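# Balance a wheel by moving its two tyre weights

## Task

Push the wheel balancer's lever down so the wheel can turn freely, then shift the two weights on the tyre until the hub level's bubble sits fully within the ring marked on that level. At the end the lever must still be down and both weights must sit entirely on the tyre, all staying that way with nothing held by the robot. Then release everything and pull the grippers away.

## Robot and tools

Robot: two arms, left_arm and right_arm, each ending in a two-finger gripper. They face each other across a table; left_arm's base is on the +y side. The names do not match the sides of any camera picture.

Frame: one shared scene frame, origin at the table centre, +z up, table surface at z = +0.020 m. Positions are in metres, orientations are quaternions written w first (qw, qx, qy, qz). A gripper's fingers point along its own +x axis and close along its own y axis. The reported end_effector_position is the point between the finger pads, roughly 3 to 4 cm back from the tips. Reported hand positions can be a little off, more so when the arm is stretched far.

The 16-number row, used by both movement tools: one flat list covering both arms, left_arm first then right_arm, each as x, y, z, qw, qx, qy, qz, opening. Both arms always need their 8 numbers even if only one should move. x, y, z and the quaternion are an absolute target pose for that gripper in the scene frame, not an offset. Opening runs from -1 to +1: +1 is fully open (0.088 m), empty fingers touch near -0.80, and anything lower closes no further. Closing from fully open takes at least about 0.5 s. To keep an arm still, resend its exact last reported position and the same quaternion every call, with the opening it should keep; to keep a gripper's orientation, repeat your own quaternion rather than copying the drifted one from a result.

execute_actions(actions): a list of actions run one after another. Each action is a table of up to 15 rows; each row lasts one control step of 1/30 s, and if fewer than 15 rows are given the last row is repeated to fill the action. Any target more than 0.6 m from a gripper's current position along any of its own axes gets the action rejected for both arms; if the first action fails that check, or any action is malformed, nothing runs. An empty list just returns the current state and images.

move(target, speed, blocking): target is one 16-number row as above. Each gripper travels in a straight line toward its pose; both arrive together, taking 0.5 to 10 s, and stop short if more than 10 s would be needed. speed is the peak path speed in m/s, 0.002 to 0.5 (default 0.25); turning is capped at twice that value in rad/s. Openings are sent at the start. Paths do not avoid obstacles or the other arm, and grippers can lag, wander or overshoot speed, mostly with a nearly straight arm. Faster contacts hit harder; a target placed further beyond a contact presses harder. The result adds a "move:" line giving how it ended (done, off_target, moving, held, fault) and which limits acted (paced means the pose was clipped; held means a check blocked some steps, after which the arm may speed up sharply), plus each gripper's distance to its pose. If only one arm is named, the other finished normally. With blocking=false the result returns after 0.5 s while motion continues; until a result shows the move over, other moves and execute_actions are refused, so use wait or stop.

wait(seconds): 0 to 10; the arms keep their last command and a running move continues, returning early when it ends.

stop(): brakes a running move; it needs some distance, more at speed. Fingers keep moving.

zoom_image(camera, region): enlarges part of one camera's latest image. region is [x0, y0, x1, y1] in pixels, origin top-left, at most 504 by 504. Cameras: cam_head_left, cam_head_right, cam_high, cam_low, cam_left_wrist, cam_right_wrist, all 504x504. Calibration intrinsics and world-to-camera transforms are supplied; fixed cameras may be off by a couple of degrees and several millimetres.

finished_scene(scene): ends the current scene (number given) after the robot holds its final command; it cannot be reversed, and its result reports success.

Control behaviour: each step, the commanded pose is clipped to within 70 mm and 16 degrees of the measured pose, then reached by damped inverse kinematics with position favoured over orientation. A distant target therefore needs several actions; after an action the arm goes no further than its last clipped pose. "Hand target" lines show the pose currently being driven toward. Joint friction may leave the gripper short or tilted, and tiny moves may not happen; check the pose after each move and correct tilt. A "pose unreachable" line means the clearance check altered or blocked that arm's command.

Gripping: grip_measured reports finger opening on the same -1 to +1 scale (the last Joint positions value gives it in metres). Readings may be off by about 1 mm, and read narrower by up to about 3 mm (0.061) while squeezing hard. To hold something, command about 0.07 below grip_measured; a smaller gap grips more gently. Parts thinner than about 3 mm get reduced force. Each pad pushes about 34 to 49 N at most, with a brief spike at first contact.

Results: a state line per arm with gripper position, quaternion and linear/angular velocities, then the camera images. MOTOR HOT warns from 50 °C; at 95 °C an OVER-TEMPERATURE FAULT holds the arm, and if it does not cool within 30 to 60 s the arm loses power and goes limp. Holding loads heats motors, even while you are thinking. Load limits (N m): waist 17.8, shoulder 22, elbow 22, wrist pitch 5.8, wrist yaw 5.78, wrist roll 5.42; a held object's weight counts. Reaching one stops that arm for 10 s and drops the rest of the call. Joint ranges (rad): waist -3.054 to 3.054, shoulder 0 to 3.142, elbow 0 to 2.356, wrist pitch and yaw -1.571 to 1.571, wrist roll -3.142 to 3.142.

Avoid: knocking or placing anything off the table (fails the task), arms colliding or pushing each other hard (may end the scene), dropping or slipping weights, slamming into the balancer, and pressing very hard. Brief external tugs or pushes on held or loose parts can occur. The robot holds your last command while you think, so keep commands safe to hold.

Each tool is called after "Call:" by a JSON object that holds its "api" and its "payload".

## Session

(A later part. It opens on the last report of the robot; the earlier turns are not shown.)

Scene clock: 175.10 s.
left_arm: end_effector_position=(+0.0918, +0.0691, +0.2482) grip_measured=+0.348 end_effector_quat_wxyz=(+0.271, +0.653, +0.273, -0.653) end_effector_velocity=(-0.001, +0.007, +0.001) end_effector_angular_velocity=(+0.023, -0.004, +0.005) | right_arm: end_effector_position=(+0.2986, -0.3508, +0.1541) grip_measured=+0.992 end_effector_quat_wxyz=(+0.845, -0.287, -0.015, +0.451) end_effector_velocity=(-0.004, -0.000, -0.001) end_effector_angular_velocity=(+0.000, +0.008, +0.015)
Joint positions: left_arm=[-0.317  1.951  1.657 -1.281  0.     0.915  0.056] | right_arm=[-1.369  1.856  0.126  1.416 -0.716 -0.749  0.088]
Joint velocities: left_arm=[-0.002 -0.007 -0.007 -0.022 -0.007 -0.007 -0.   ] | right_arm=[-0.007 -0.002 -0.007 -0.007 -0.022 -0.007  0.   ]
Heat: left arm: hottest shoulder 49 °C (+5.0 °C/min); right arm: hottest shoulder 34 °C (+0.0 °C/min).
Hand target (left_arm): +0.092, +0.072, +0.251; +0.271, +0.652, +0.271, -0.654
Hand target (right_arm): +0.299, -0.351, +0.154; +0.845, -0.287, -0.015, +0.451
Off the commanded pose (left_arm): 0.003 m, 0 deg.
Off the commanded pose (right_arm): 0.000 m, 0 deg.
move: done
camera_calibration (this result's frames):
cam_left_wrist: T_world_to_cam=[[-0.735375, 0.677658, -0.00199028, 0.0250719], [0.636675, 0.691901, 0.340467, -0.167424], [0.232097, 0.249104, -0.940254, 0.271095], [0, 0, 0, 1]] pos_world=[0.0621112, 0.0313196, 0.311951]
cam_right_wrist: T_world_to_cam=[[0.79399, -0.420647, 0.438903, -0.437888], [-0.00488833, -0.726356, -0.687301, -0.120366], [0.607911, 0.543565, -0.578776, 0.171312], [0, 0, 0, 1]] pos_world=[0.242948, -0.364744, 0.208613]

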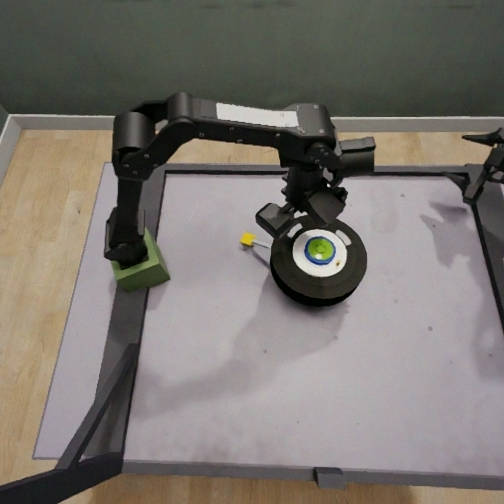

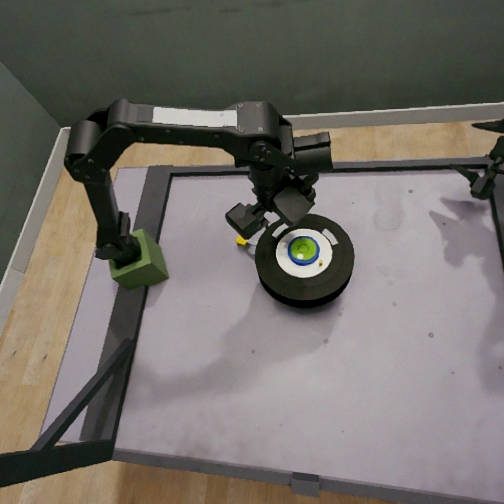

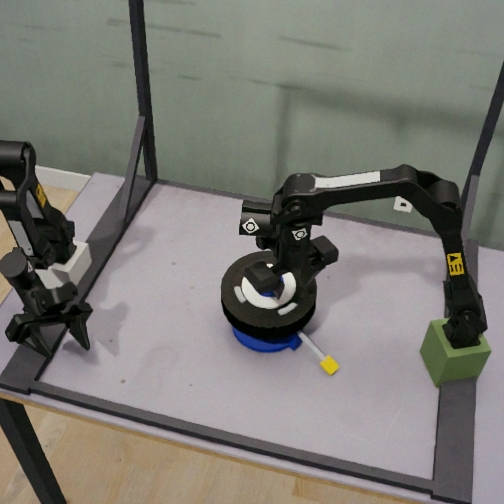

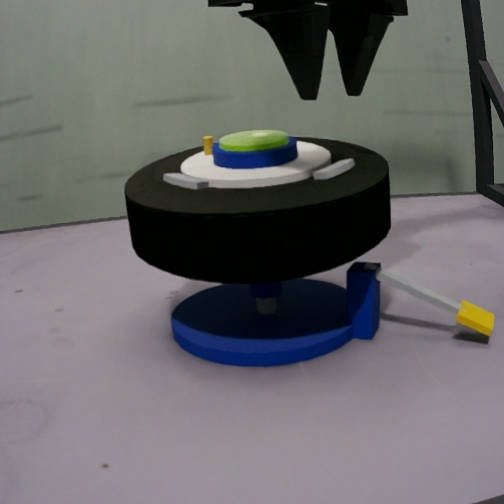

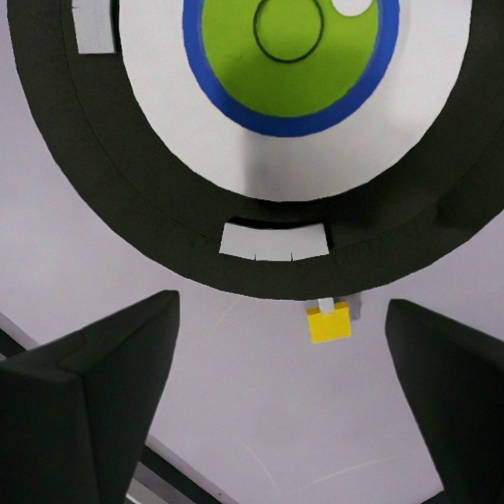

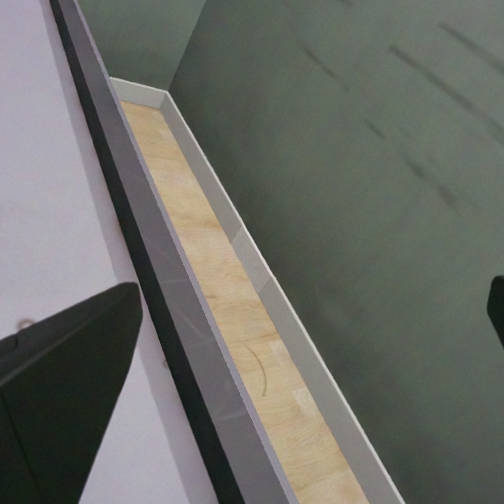

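Call:
{"api": "move", "payload": {"target": [0.092,0.072,0.188,0.271,0.653,0.271,-0.653,0.35,0.299,-0.351,0.154,0.845,-0.287,-0.015,0.451,1], "speed": 0.05}}

Call:
{"api": "execute_actions", "payload": {"actions": [[[0.092,0.072,0.184,0.271,0.653,0.271,-0.653,0.35,0.299,-0.351,0.154,0.845,-0.287,-0.015,0.451,1]],[[0.092,0.072,0.184,0.271,0.653,0.271,-0.653,-0.12,0.299,-0.351,0.154,0.845,-0.287,-0.015,0.451,1]]]}}

Call:
{"api": "move", "payload": {"target": [0.092,0.071,0.225,0.271,0.653,0.271,-0.653,-0.12,0.299,-0.351,0.154,0.845,-0.287,-0.015,0.451,1], "speed": 0.04}}

Call:
{"api": "move", "payload": {"target": [0.047,0.088,0.24,0.454,0.542,0.454,-0.542,-0.12,0.299,-0.351,0.154,0.845,-0.287,-0.015,0.451,1], "speed": 0.15}}

Scene clock: 189.50 s.
left_arm: end_effector_position=(+0.0917, +0.0699, +0.1950) grip_measured=+0.348 end_effector_quat_wxyz=(+0.278, +0.651, +0.265, -0.655) end_effector_velocity=(-0.000, +0.004, -0.001) end_effector_angular_velocity=(+0.013, -0.005, +0.005) | right_arm: end_effector_position=(+0.2986, -0.3508, +0.1541) grip_measured=+0.992 end_effector_quat_wxyz=(+0.845, -0.287, -0.015, +0.451) end_effector_velocity=(-0.004, +0.001, -0.003) end_effector_angular_velocity=(-0.001, +0.017, +0.020)
Joint positions: left_arm=[-0.317  1.96   1.457 -1.047  0.     0.916  0.056] | right_arm=[-1.369  1.856  0.126  1.416 -0.716 -0.749  0.088]
Joint velocities: left_arm=[-0.002 -0.002 -0.007 -0.007 -0.007 -0.007 -0.001] | right_arm=[-0.002 -0.002 -0.002 -0.022 -0.022 -0.007 -0.   ]
Heat: left arm: hottest shoulder 50 °C (+5.0 °C/min); right arm: hottest shoulder 34 °C (+0.0 °C/min). Fold the left arm in close to its base before you think long.
Hand target (left_arm): +0.092, +0.073, +0.188; +0.271, +0.653, +0.271, -0.653
Hand target (right_arm): +0.299, -0.351, +0.154; +0.845, -0.287, -0.015, +0.451
Off the commanded pose (left_arm): 0.007 m, 1 deg.
Off the commanded pose (right_arm): 0.000 m, 0 deg.
MOTOR HOT: a motor of the left arm reached 50 °C. Now the hottest motor of the left arm, joint 2 (shoulder), reports 50 °C. The temperature limit of the motors' drives, at which the controller stops that arm, is 95 °C. To cool a motor, set the load down, stop pushing, or move to a pose that needs little force.
move: done
camera_calibration (this result's frames):
cam_left_wrist: T_world_to_cam=[[-0.734565, 0.678246, -0.0199007, 0.0276855], [0.636439, 0.698863, 0.326398, -0.147547], [0.235286, 0.227095, -0.945023, 0.223067], [0, 0, 0, 1]] pos_world=[0.0617571, 0.0336805, 0.259514]
cam_right_wrist: T_world_to_cam=[[0.79399, -0.420647, 0.438903, -0.437888], [-0.00488833, -0.726356, -0.687301, -0.120366], [0.607911, 0.543565, -0.578776, 0.171312], [0, 0, 0, 1]] pos_world=[0.242948, -0.364744, 0.208613]

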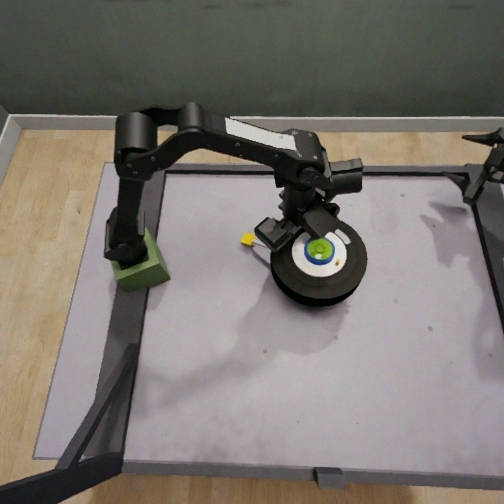

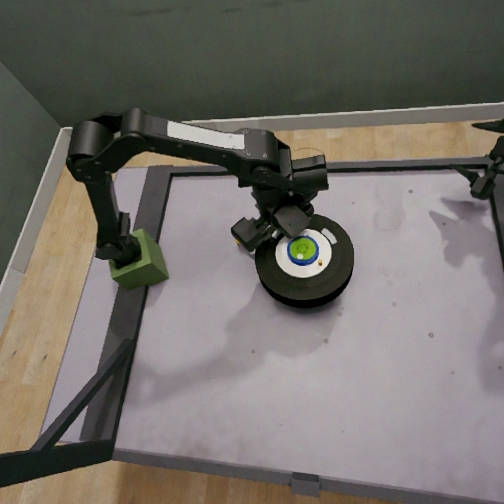

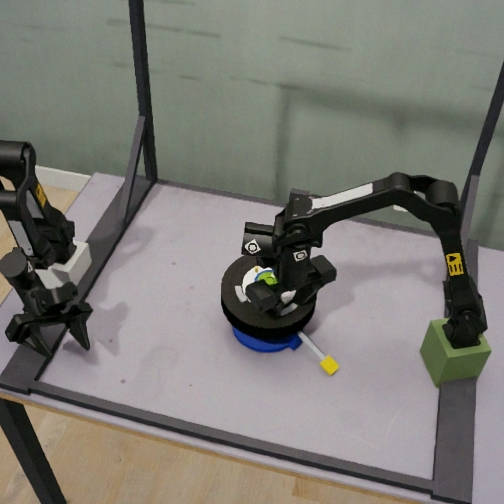

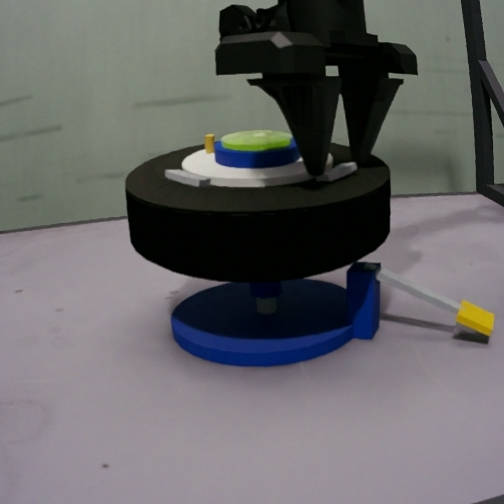

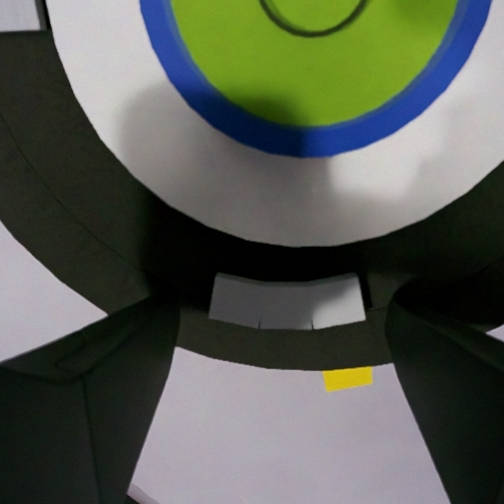

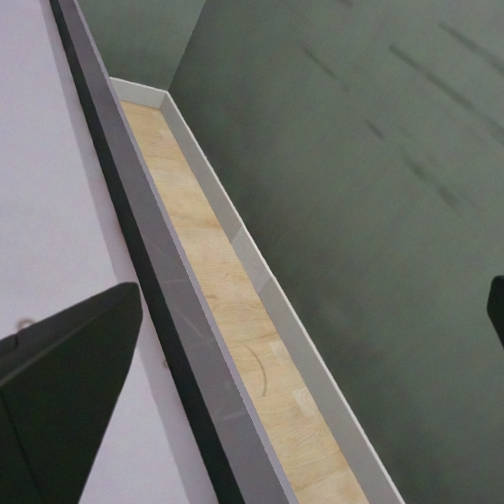

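Scene clock: 190.50 s.
left_arm: end_effector_position=(+0.0918, +0.0692, +0.1908) grip_measured=-0.031 end_effector_quat_wxyz=(+0.278, +0.651, +0.265, -0.655) end_effector_velocity=(-0.000, +0.004, -0.001) end_effector_angular_velocity=(+0.013, -0.005, +0.005) | right_arm: end_effector_position=(+0.2986, -0.3508, +0.1541) grip_measured=+0.992 end_effector_quat_wxyz=(+0.845, -0.287, -0.015, +0.451) end_effector_velocity=(-0.003, +0.001, -0.003) end_effector_angular_velocity=(-0.006, +0.016, +0.011)
Joint positions: left_arm=[-0.317  1.967  1.449 -1.032  0.     0.916  0.037] | right_arm=[-1.369  1.856  0.126  1.416 -0.716 -0.749  0.088]
Joint velocities: left_arm=[-0.002 -0.002 -0.007 -0.007 -0.007 -0.007 -0.   ] | right_arm=[ 0.002 -0.002 -0.002 -0.022 -0.007 -0.007  0.   ]
Heat: left arm: hottest shoulder 49 °C (+4.0 °C/min); right arm: hottest shoulder 34 °C (+0.0 °C/min). Fold the left arm in close to its base before you think long.
Hand target (left_arm): +0.092, +0.072, +0.184; +0.271, +0.653, +0.271, -0.653
Hand target (right_arm): +0.299, -0.351, +0.154; +0.845, -0.287, -0.015, +0.451
Off the commanded pose (left_arm): 0.007 m, 1 deg.
Off the commanded pose (right_arm): 0.000 m, 0 deg.
MOTOR HOT: still on. Now the hottest motor of the left arm, joint 2 (shoulder), reports 49 °C; a drive's own limit is 95 °C.
camera_calibration (this result's frames):
cam_left_wrist: T_world_to_cam=[[-0.734564, 0.678239, -0.0201943, 0.0281868], [0.636423, 0.698987, 0.326166, -0.145729], [0.235334, 0.226737, -0.945097, 0.219288], [0, 0, 0, 1]] pos_world=[0.0618448, 0.0330248, 0.255349]
cam_right_wrist: T_world_to_cam=[[0.79399, -0.420647, 0.438903, -0.437888], [-0.00488833, -0.726356, -0.687301, -0.120366], [0.607911, 0.543565, -0.578776, 0.171312], [0, 0, 0, 1]] pos_world=[0.242948, -0.364744, 0.208613]

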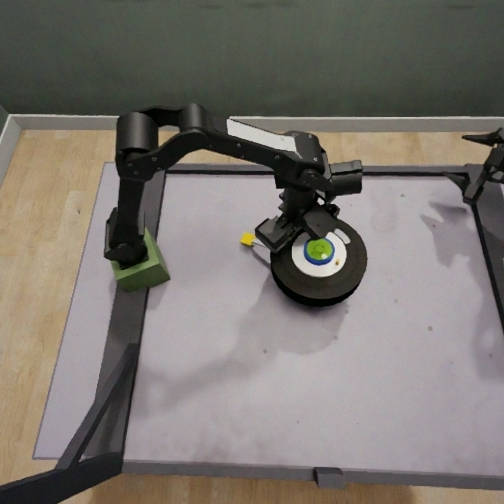

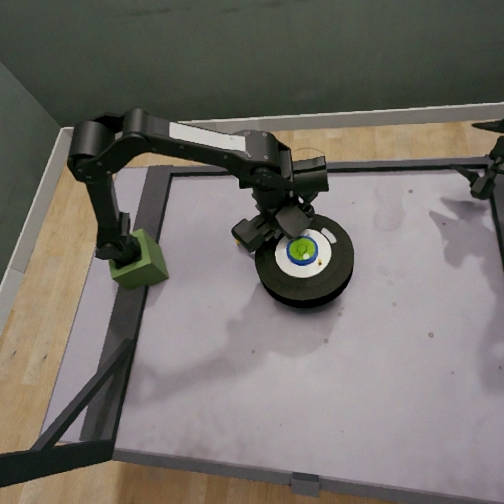

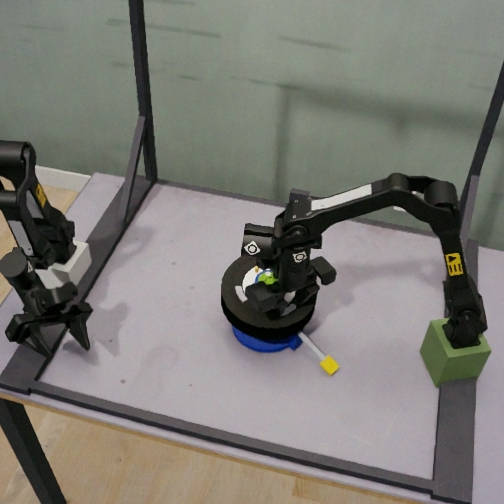

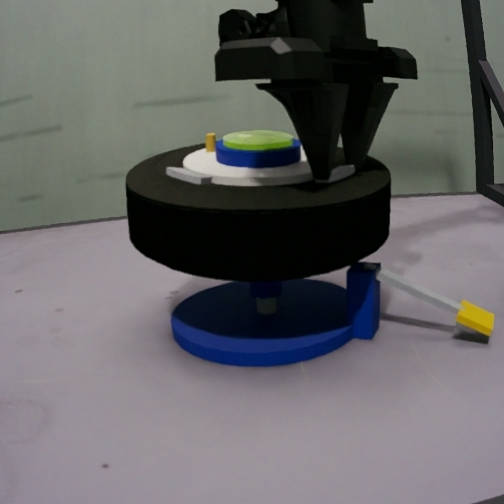

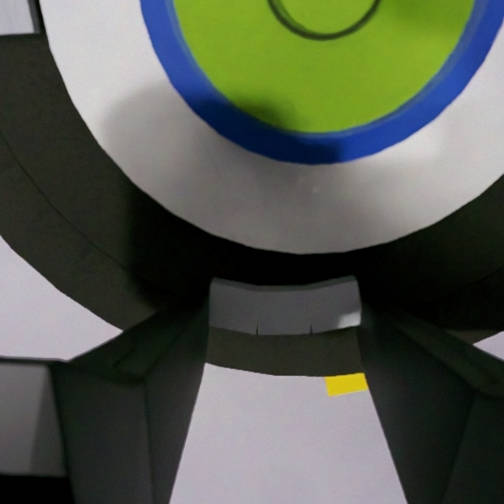

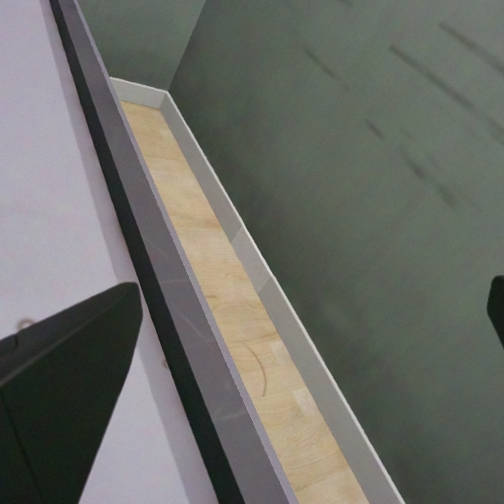

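Scene clock: 191.73 s.
left_arm: end_effector_position=(+0.0912, +0.0732, +0.2177) grip_measured=-0.031 end_effector_quat_wxyz=(+0.264, +0.655, +0.279, -0.651) end_effector_velocity=(+0.000, +0.001, +0.001) end_effector_angular_velocity=(+0.003, -0.007, +0.005) | right_arm: end_effector_position=(+0.2986, -0.3508, +0.1541) grip_measured=+0.992 end_effector_quat_wxyz=(+0.845, -0.287, -0.015, +0.451) end_effector_velocity=(-0.001, -0.002, -0.002) end_effector_angular_velocity=(-0.017, -0.005, -0.004)
Joint positions: left_arm=[-0.317  1.963  1.553 -1.183  0.     0.916  0.037] | right_arm=[-1.369  1.856  0.126  1.416 -0.716 -0.749  0.088]
Joint velocities: left_arm=[-0.002 -0.002  0.002 -0.007 -0.007 -0.007 -0.   ] | right_arm=[-0.002 -0.002 -0.007 -0.007  0.007 -0.022 -0.   ]
Heat: left arm: hottest shoulder 50 °C (+5.1 °C/min); right arm: hottest shoulder 34 °C (+0.0 °C/min). Fold the left arm in close to its base before you think long.
Hand target (left_arm): +0.092, +0.071, +0.225; +0.271, +0.653, +0.271, -0.653
Hand target (right_arm): +0.299, -0.351, +0.154; +0.845, -0.287, -0.015, +0.451
Off the commanded pose (left_arm): 0.008 m, 1 deg.
Off the commanded pose (right_arm): 0.000 m, 0 deg.
MOTOR HOT: still on. Now the hottest motor of the left arm, joint 2 (shoulder), reports 50 °C; a drive's own limit is 95 °C.
move: done
camera_calibration (this result's frames):
cam_left_wrist: T_world_to_cam=[[-0.734586, 0.678402, 0.0124021, 0.0185269], [0.638325, 0.684761, 0.351631, -0.161625], [0.230055, 0.26622, -0.936057, 0.239548], [0, 0, 0, 1]] pos_world=[0.0616698, 0.0343335, 0.280833]
cam_right_wrist: T_world_to_cam=[[0.79399, -0.420647, 0.438903, -0.437888], [-0.00488833, -0.726356, -0.687301, -0.120366], [0.607911, 0.543565, -0.578776, 0.171312], [0, 0, 0, 1]] pos_world=[0.242948, -0.364744, 0.208613]

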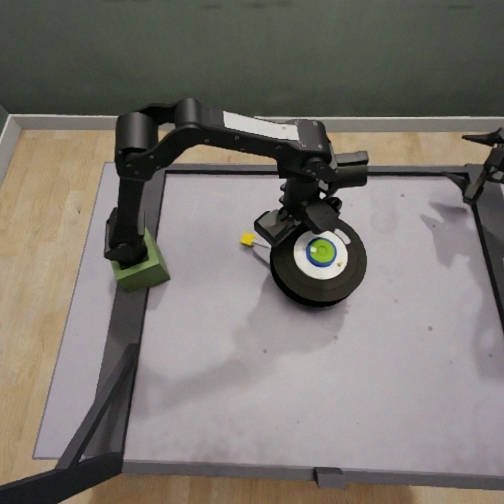

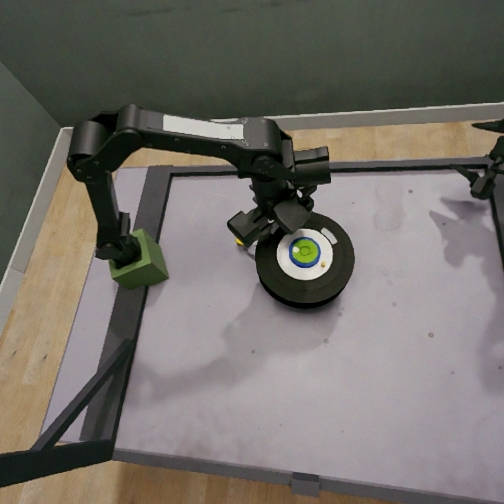

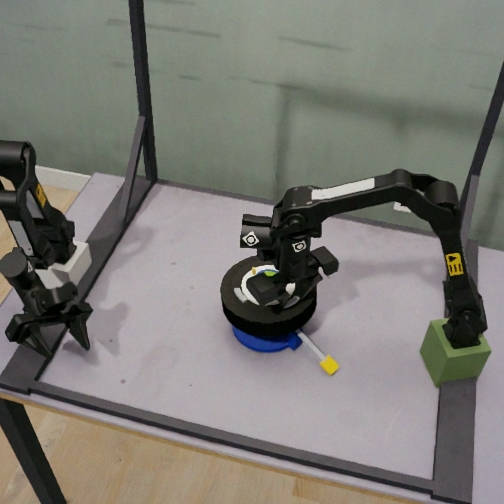

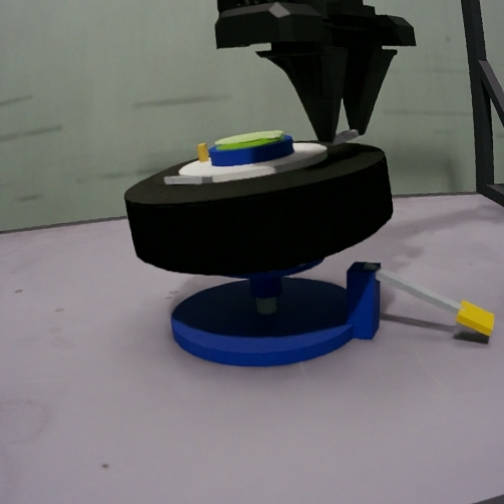

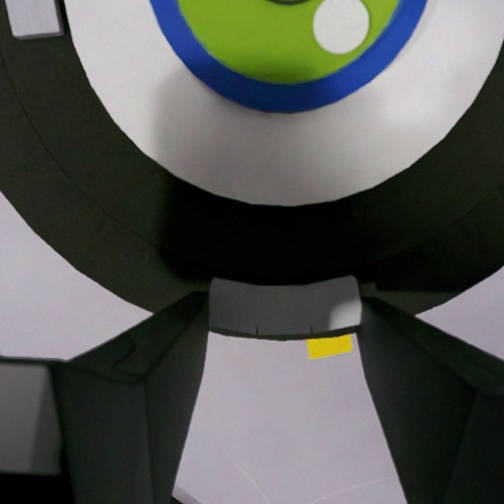

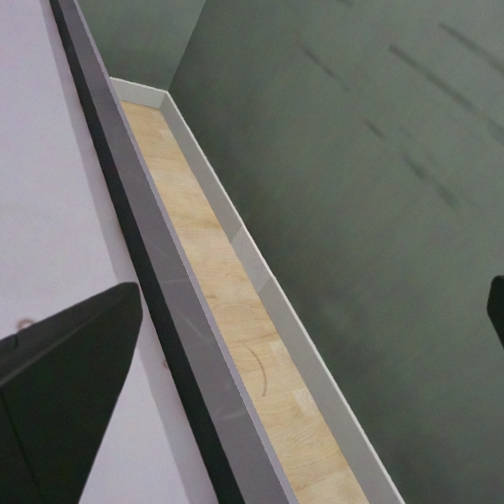

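Scene clock: 194.17 s.
left_arm: end_effector_position=(+0.0483, +0.0855, +0.2375) grip_measured=-0.031 end_effector_quat_wxyz=(+0.452, +0.543, +0.455, -0.542) end_effector_velocity=(+0.000, +0.005, +0.000) end_effector_angular_velocity=(+0.022, -0.007, +0.020) | right_arm: end_effector_position=(+0.2986, -0.3508, +0.1541) grip_measured=+0.992 end_effector_quat_wxyz=(+0.845, -0.287, -0.015, +0.451) end_effector_velocity=(-0.001, -0.000, -0.001) end_effector_angular_velocity=(-0.003, +0.002, +0.006)
Joint positions: left_arm=[-0.435  1.878  1.517 -1.213  0.     0.194  0.037] | right_arm=[-1.369  1.856  0.126  1.416 -0.716 -0.749  0.088]
Joint velocities: left_arm=[-0.002 -0.002 -0.002 -0.022 -0.007 -0.022 -0.   ] | right_arm=[-0.002 -0.002 -0.002 -0.007 -0.007 -0.007 -0.   ]
Heat: left arm: hottest shoulder 50 °C (+5.1 °C/min); right arm: hottest shoulder 34 °C (+0.0 °C/min). Fold the left arm in close to its base before you think long.
Hand target (left_arm): +0.047, +0.088, +0.240; +0.454, +0.543, +0.453, -0.541
Hand target (right_arm): +0.299, -0.351, +0.154; +0.845, -0.287, -0.015, +0.451
Off the commanded pose (left_arm): 0.004 m, 0 deg.
Off the commanded pose (right_arm): 0.000 m, 0 deg.
MOTOR HOT: still on. Now the hottest motor of the left arm, joint 2 (shoulder), reports 50 °C; a drive's own limit is 95 °C.
move: done
camera_calibration (this result's frames):
cam_left_wrist: T_world_to_cam=[[-0.990002, 0.141, -0.00388546, 0.0405603], [0.131157, 0.930329, 0.342471, -0.14387], [0.0519032, 0.338537, -0.93952, 0.267988], [0, 0, 0, 1]] pos_world=[0.0451149, 0.0374029, 0.301209]
cam_right_wrist: T_world_to_cam=[[0.79399, -0.420647, 0.438903, -0.437888], [-0.00488833, -0.726356, -0.687301, -0.120366], [0.607911, 0.543565, -0.578776, 0.171312], [0, 0, 0, 1]] pos_world=[0.242948, -0.364744, 0.208613]

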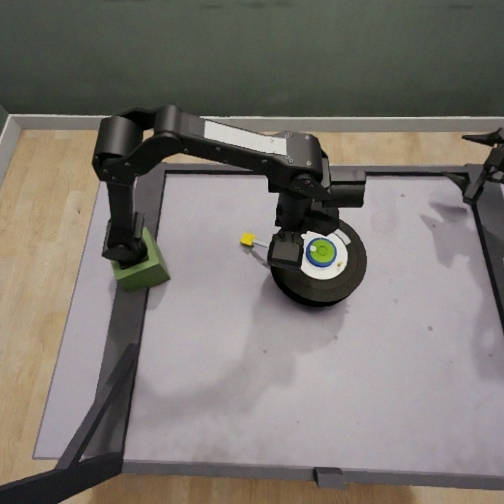

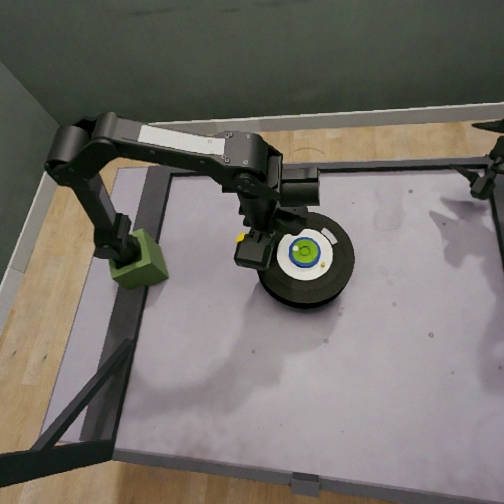

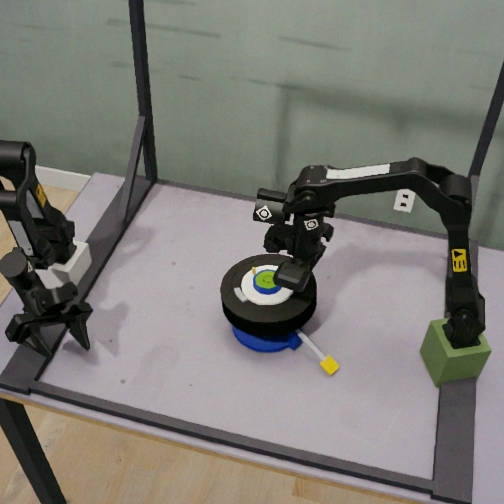

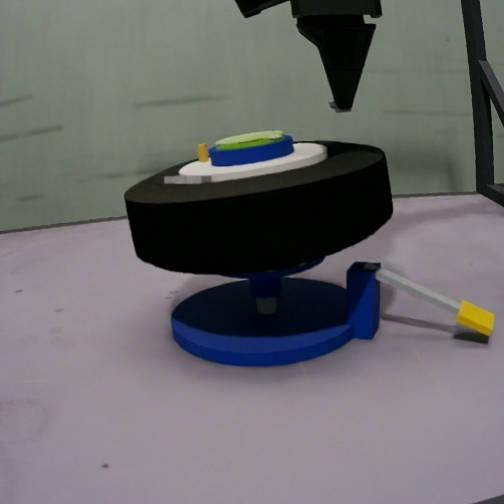

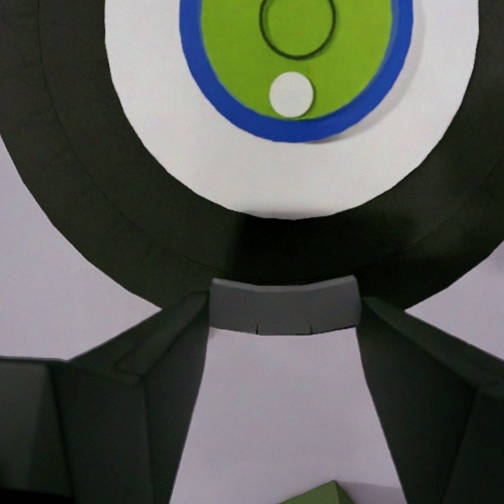

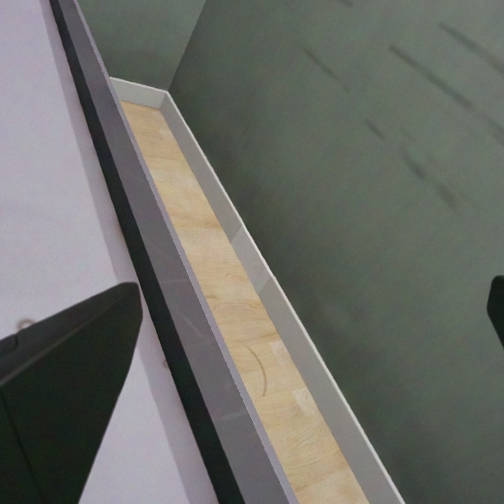

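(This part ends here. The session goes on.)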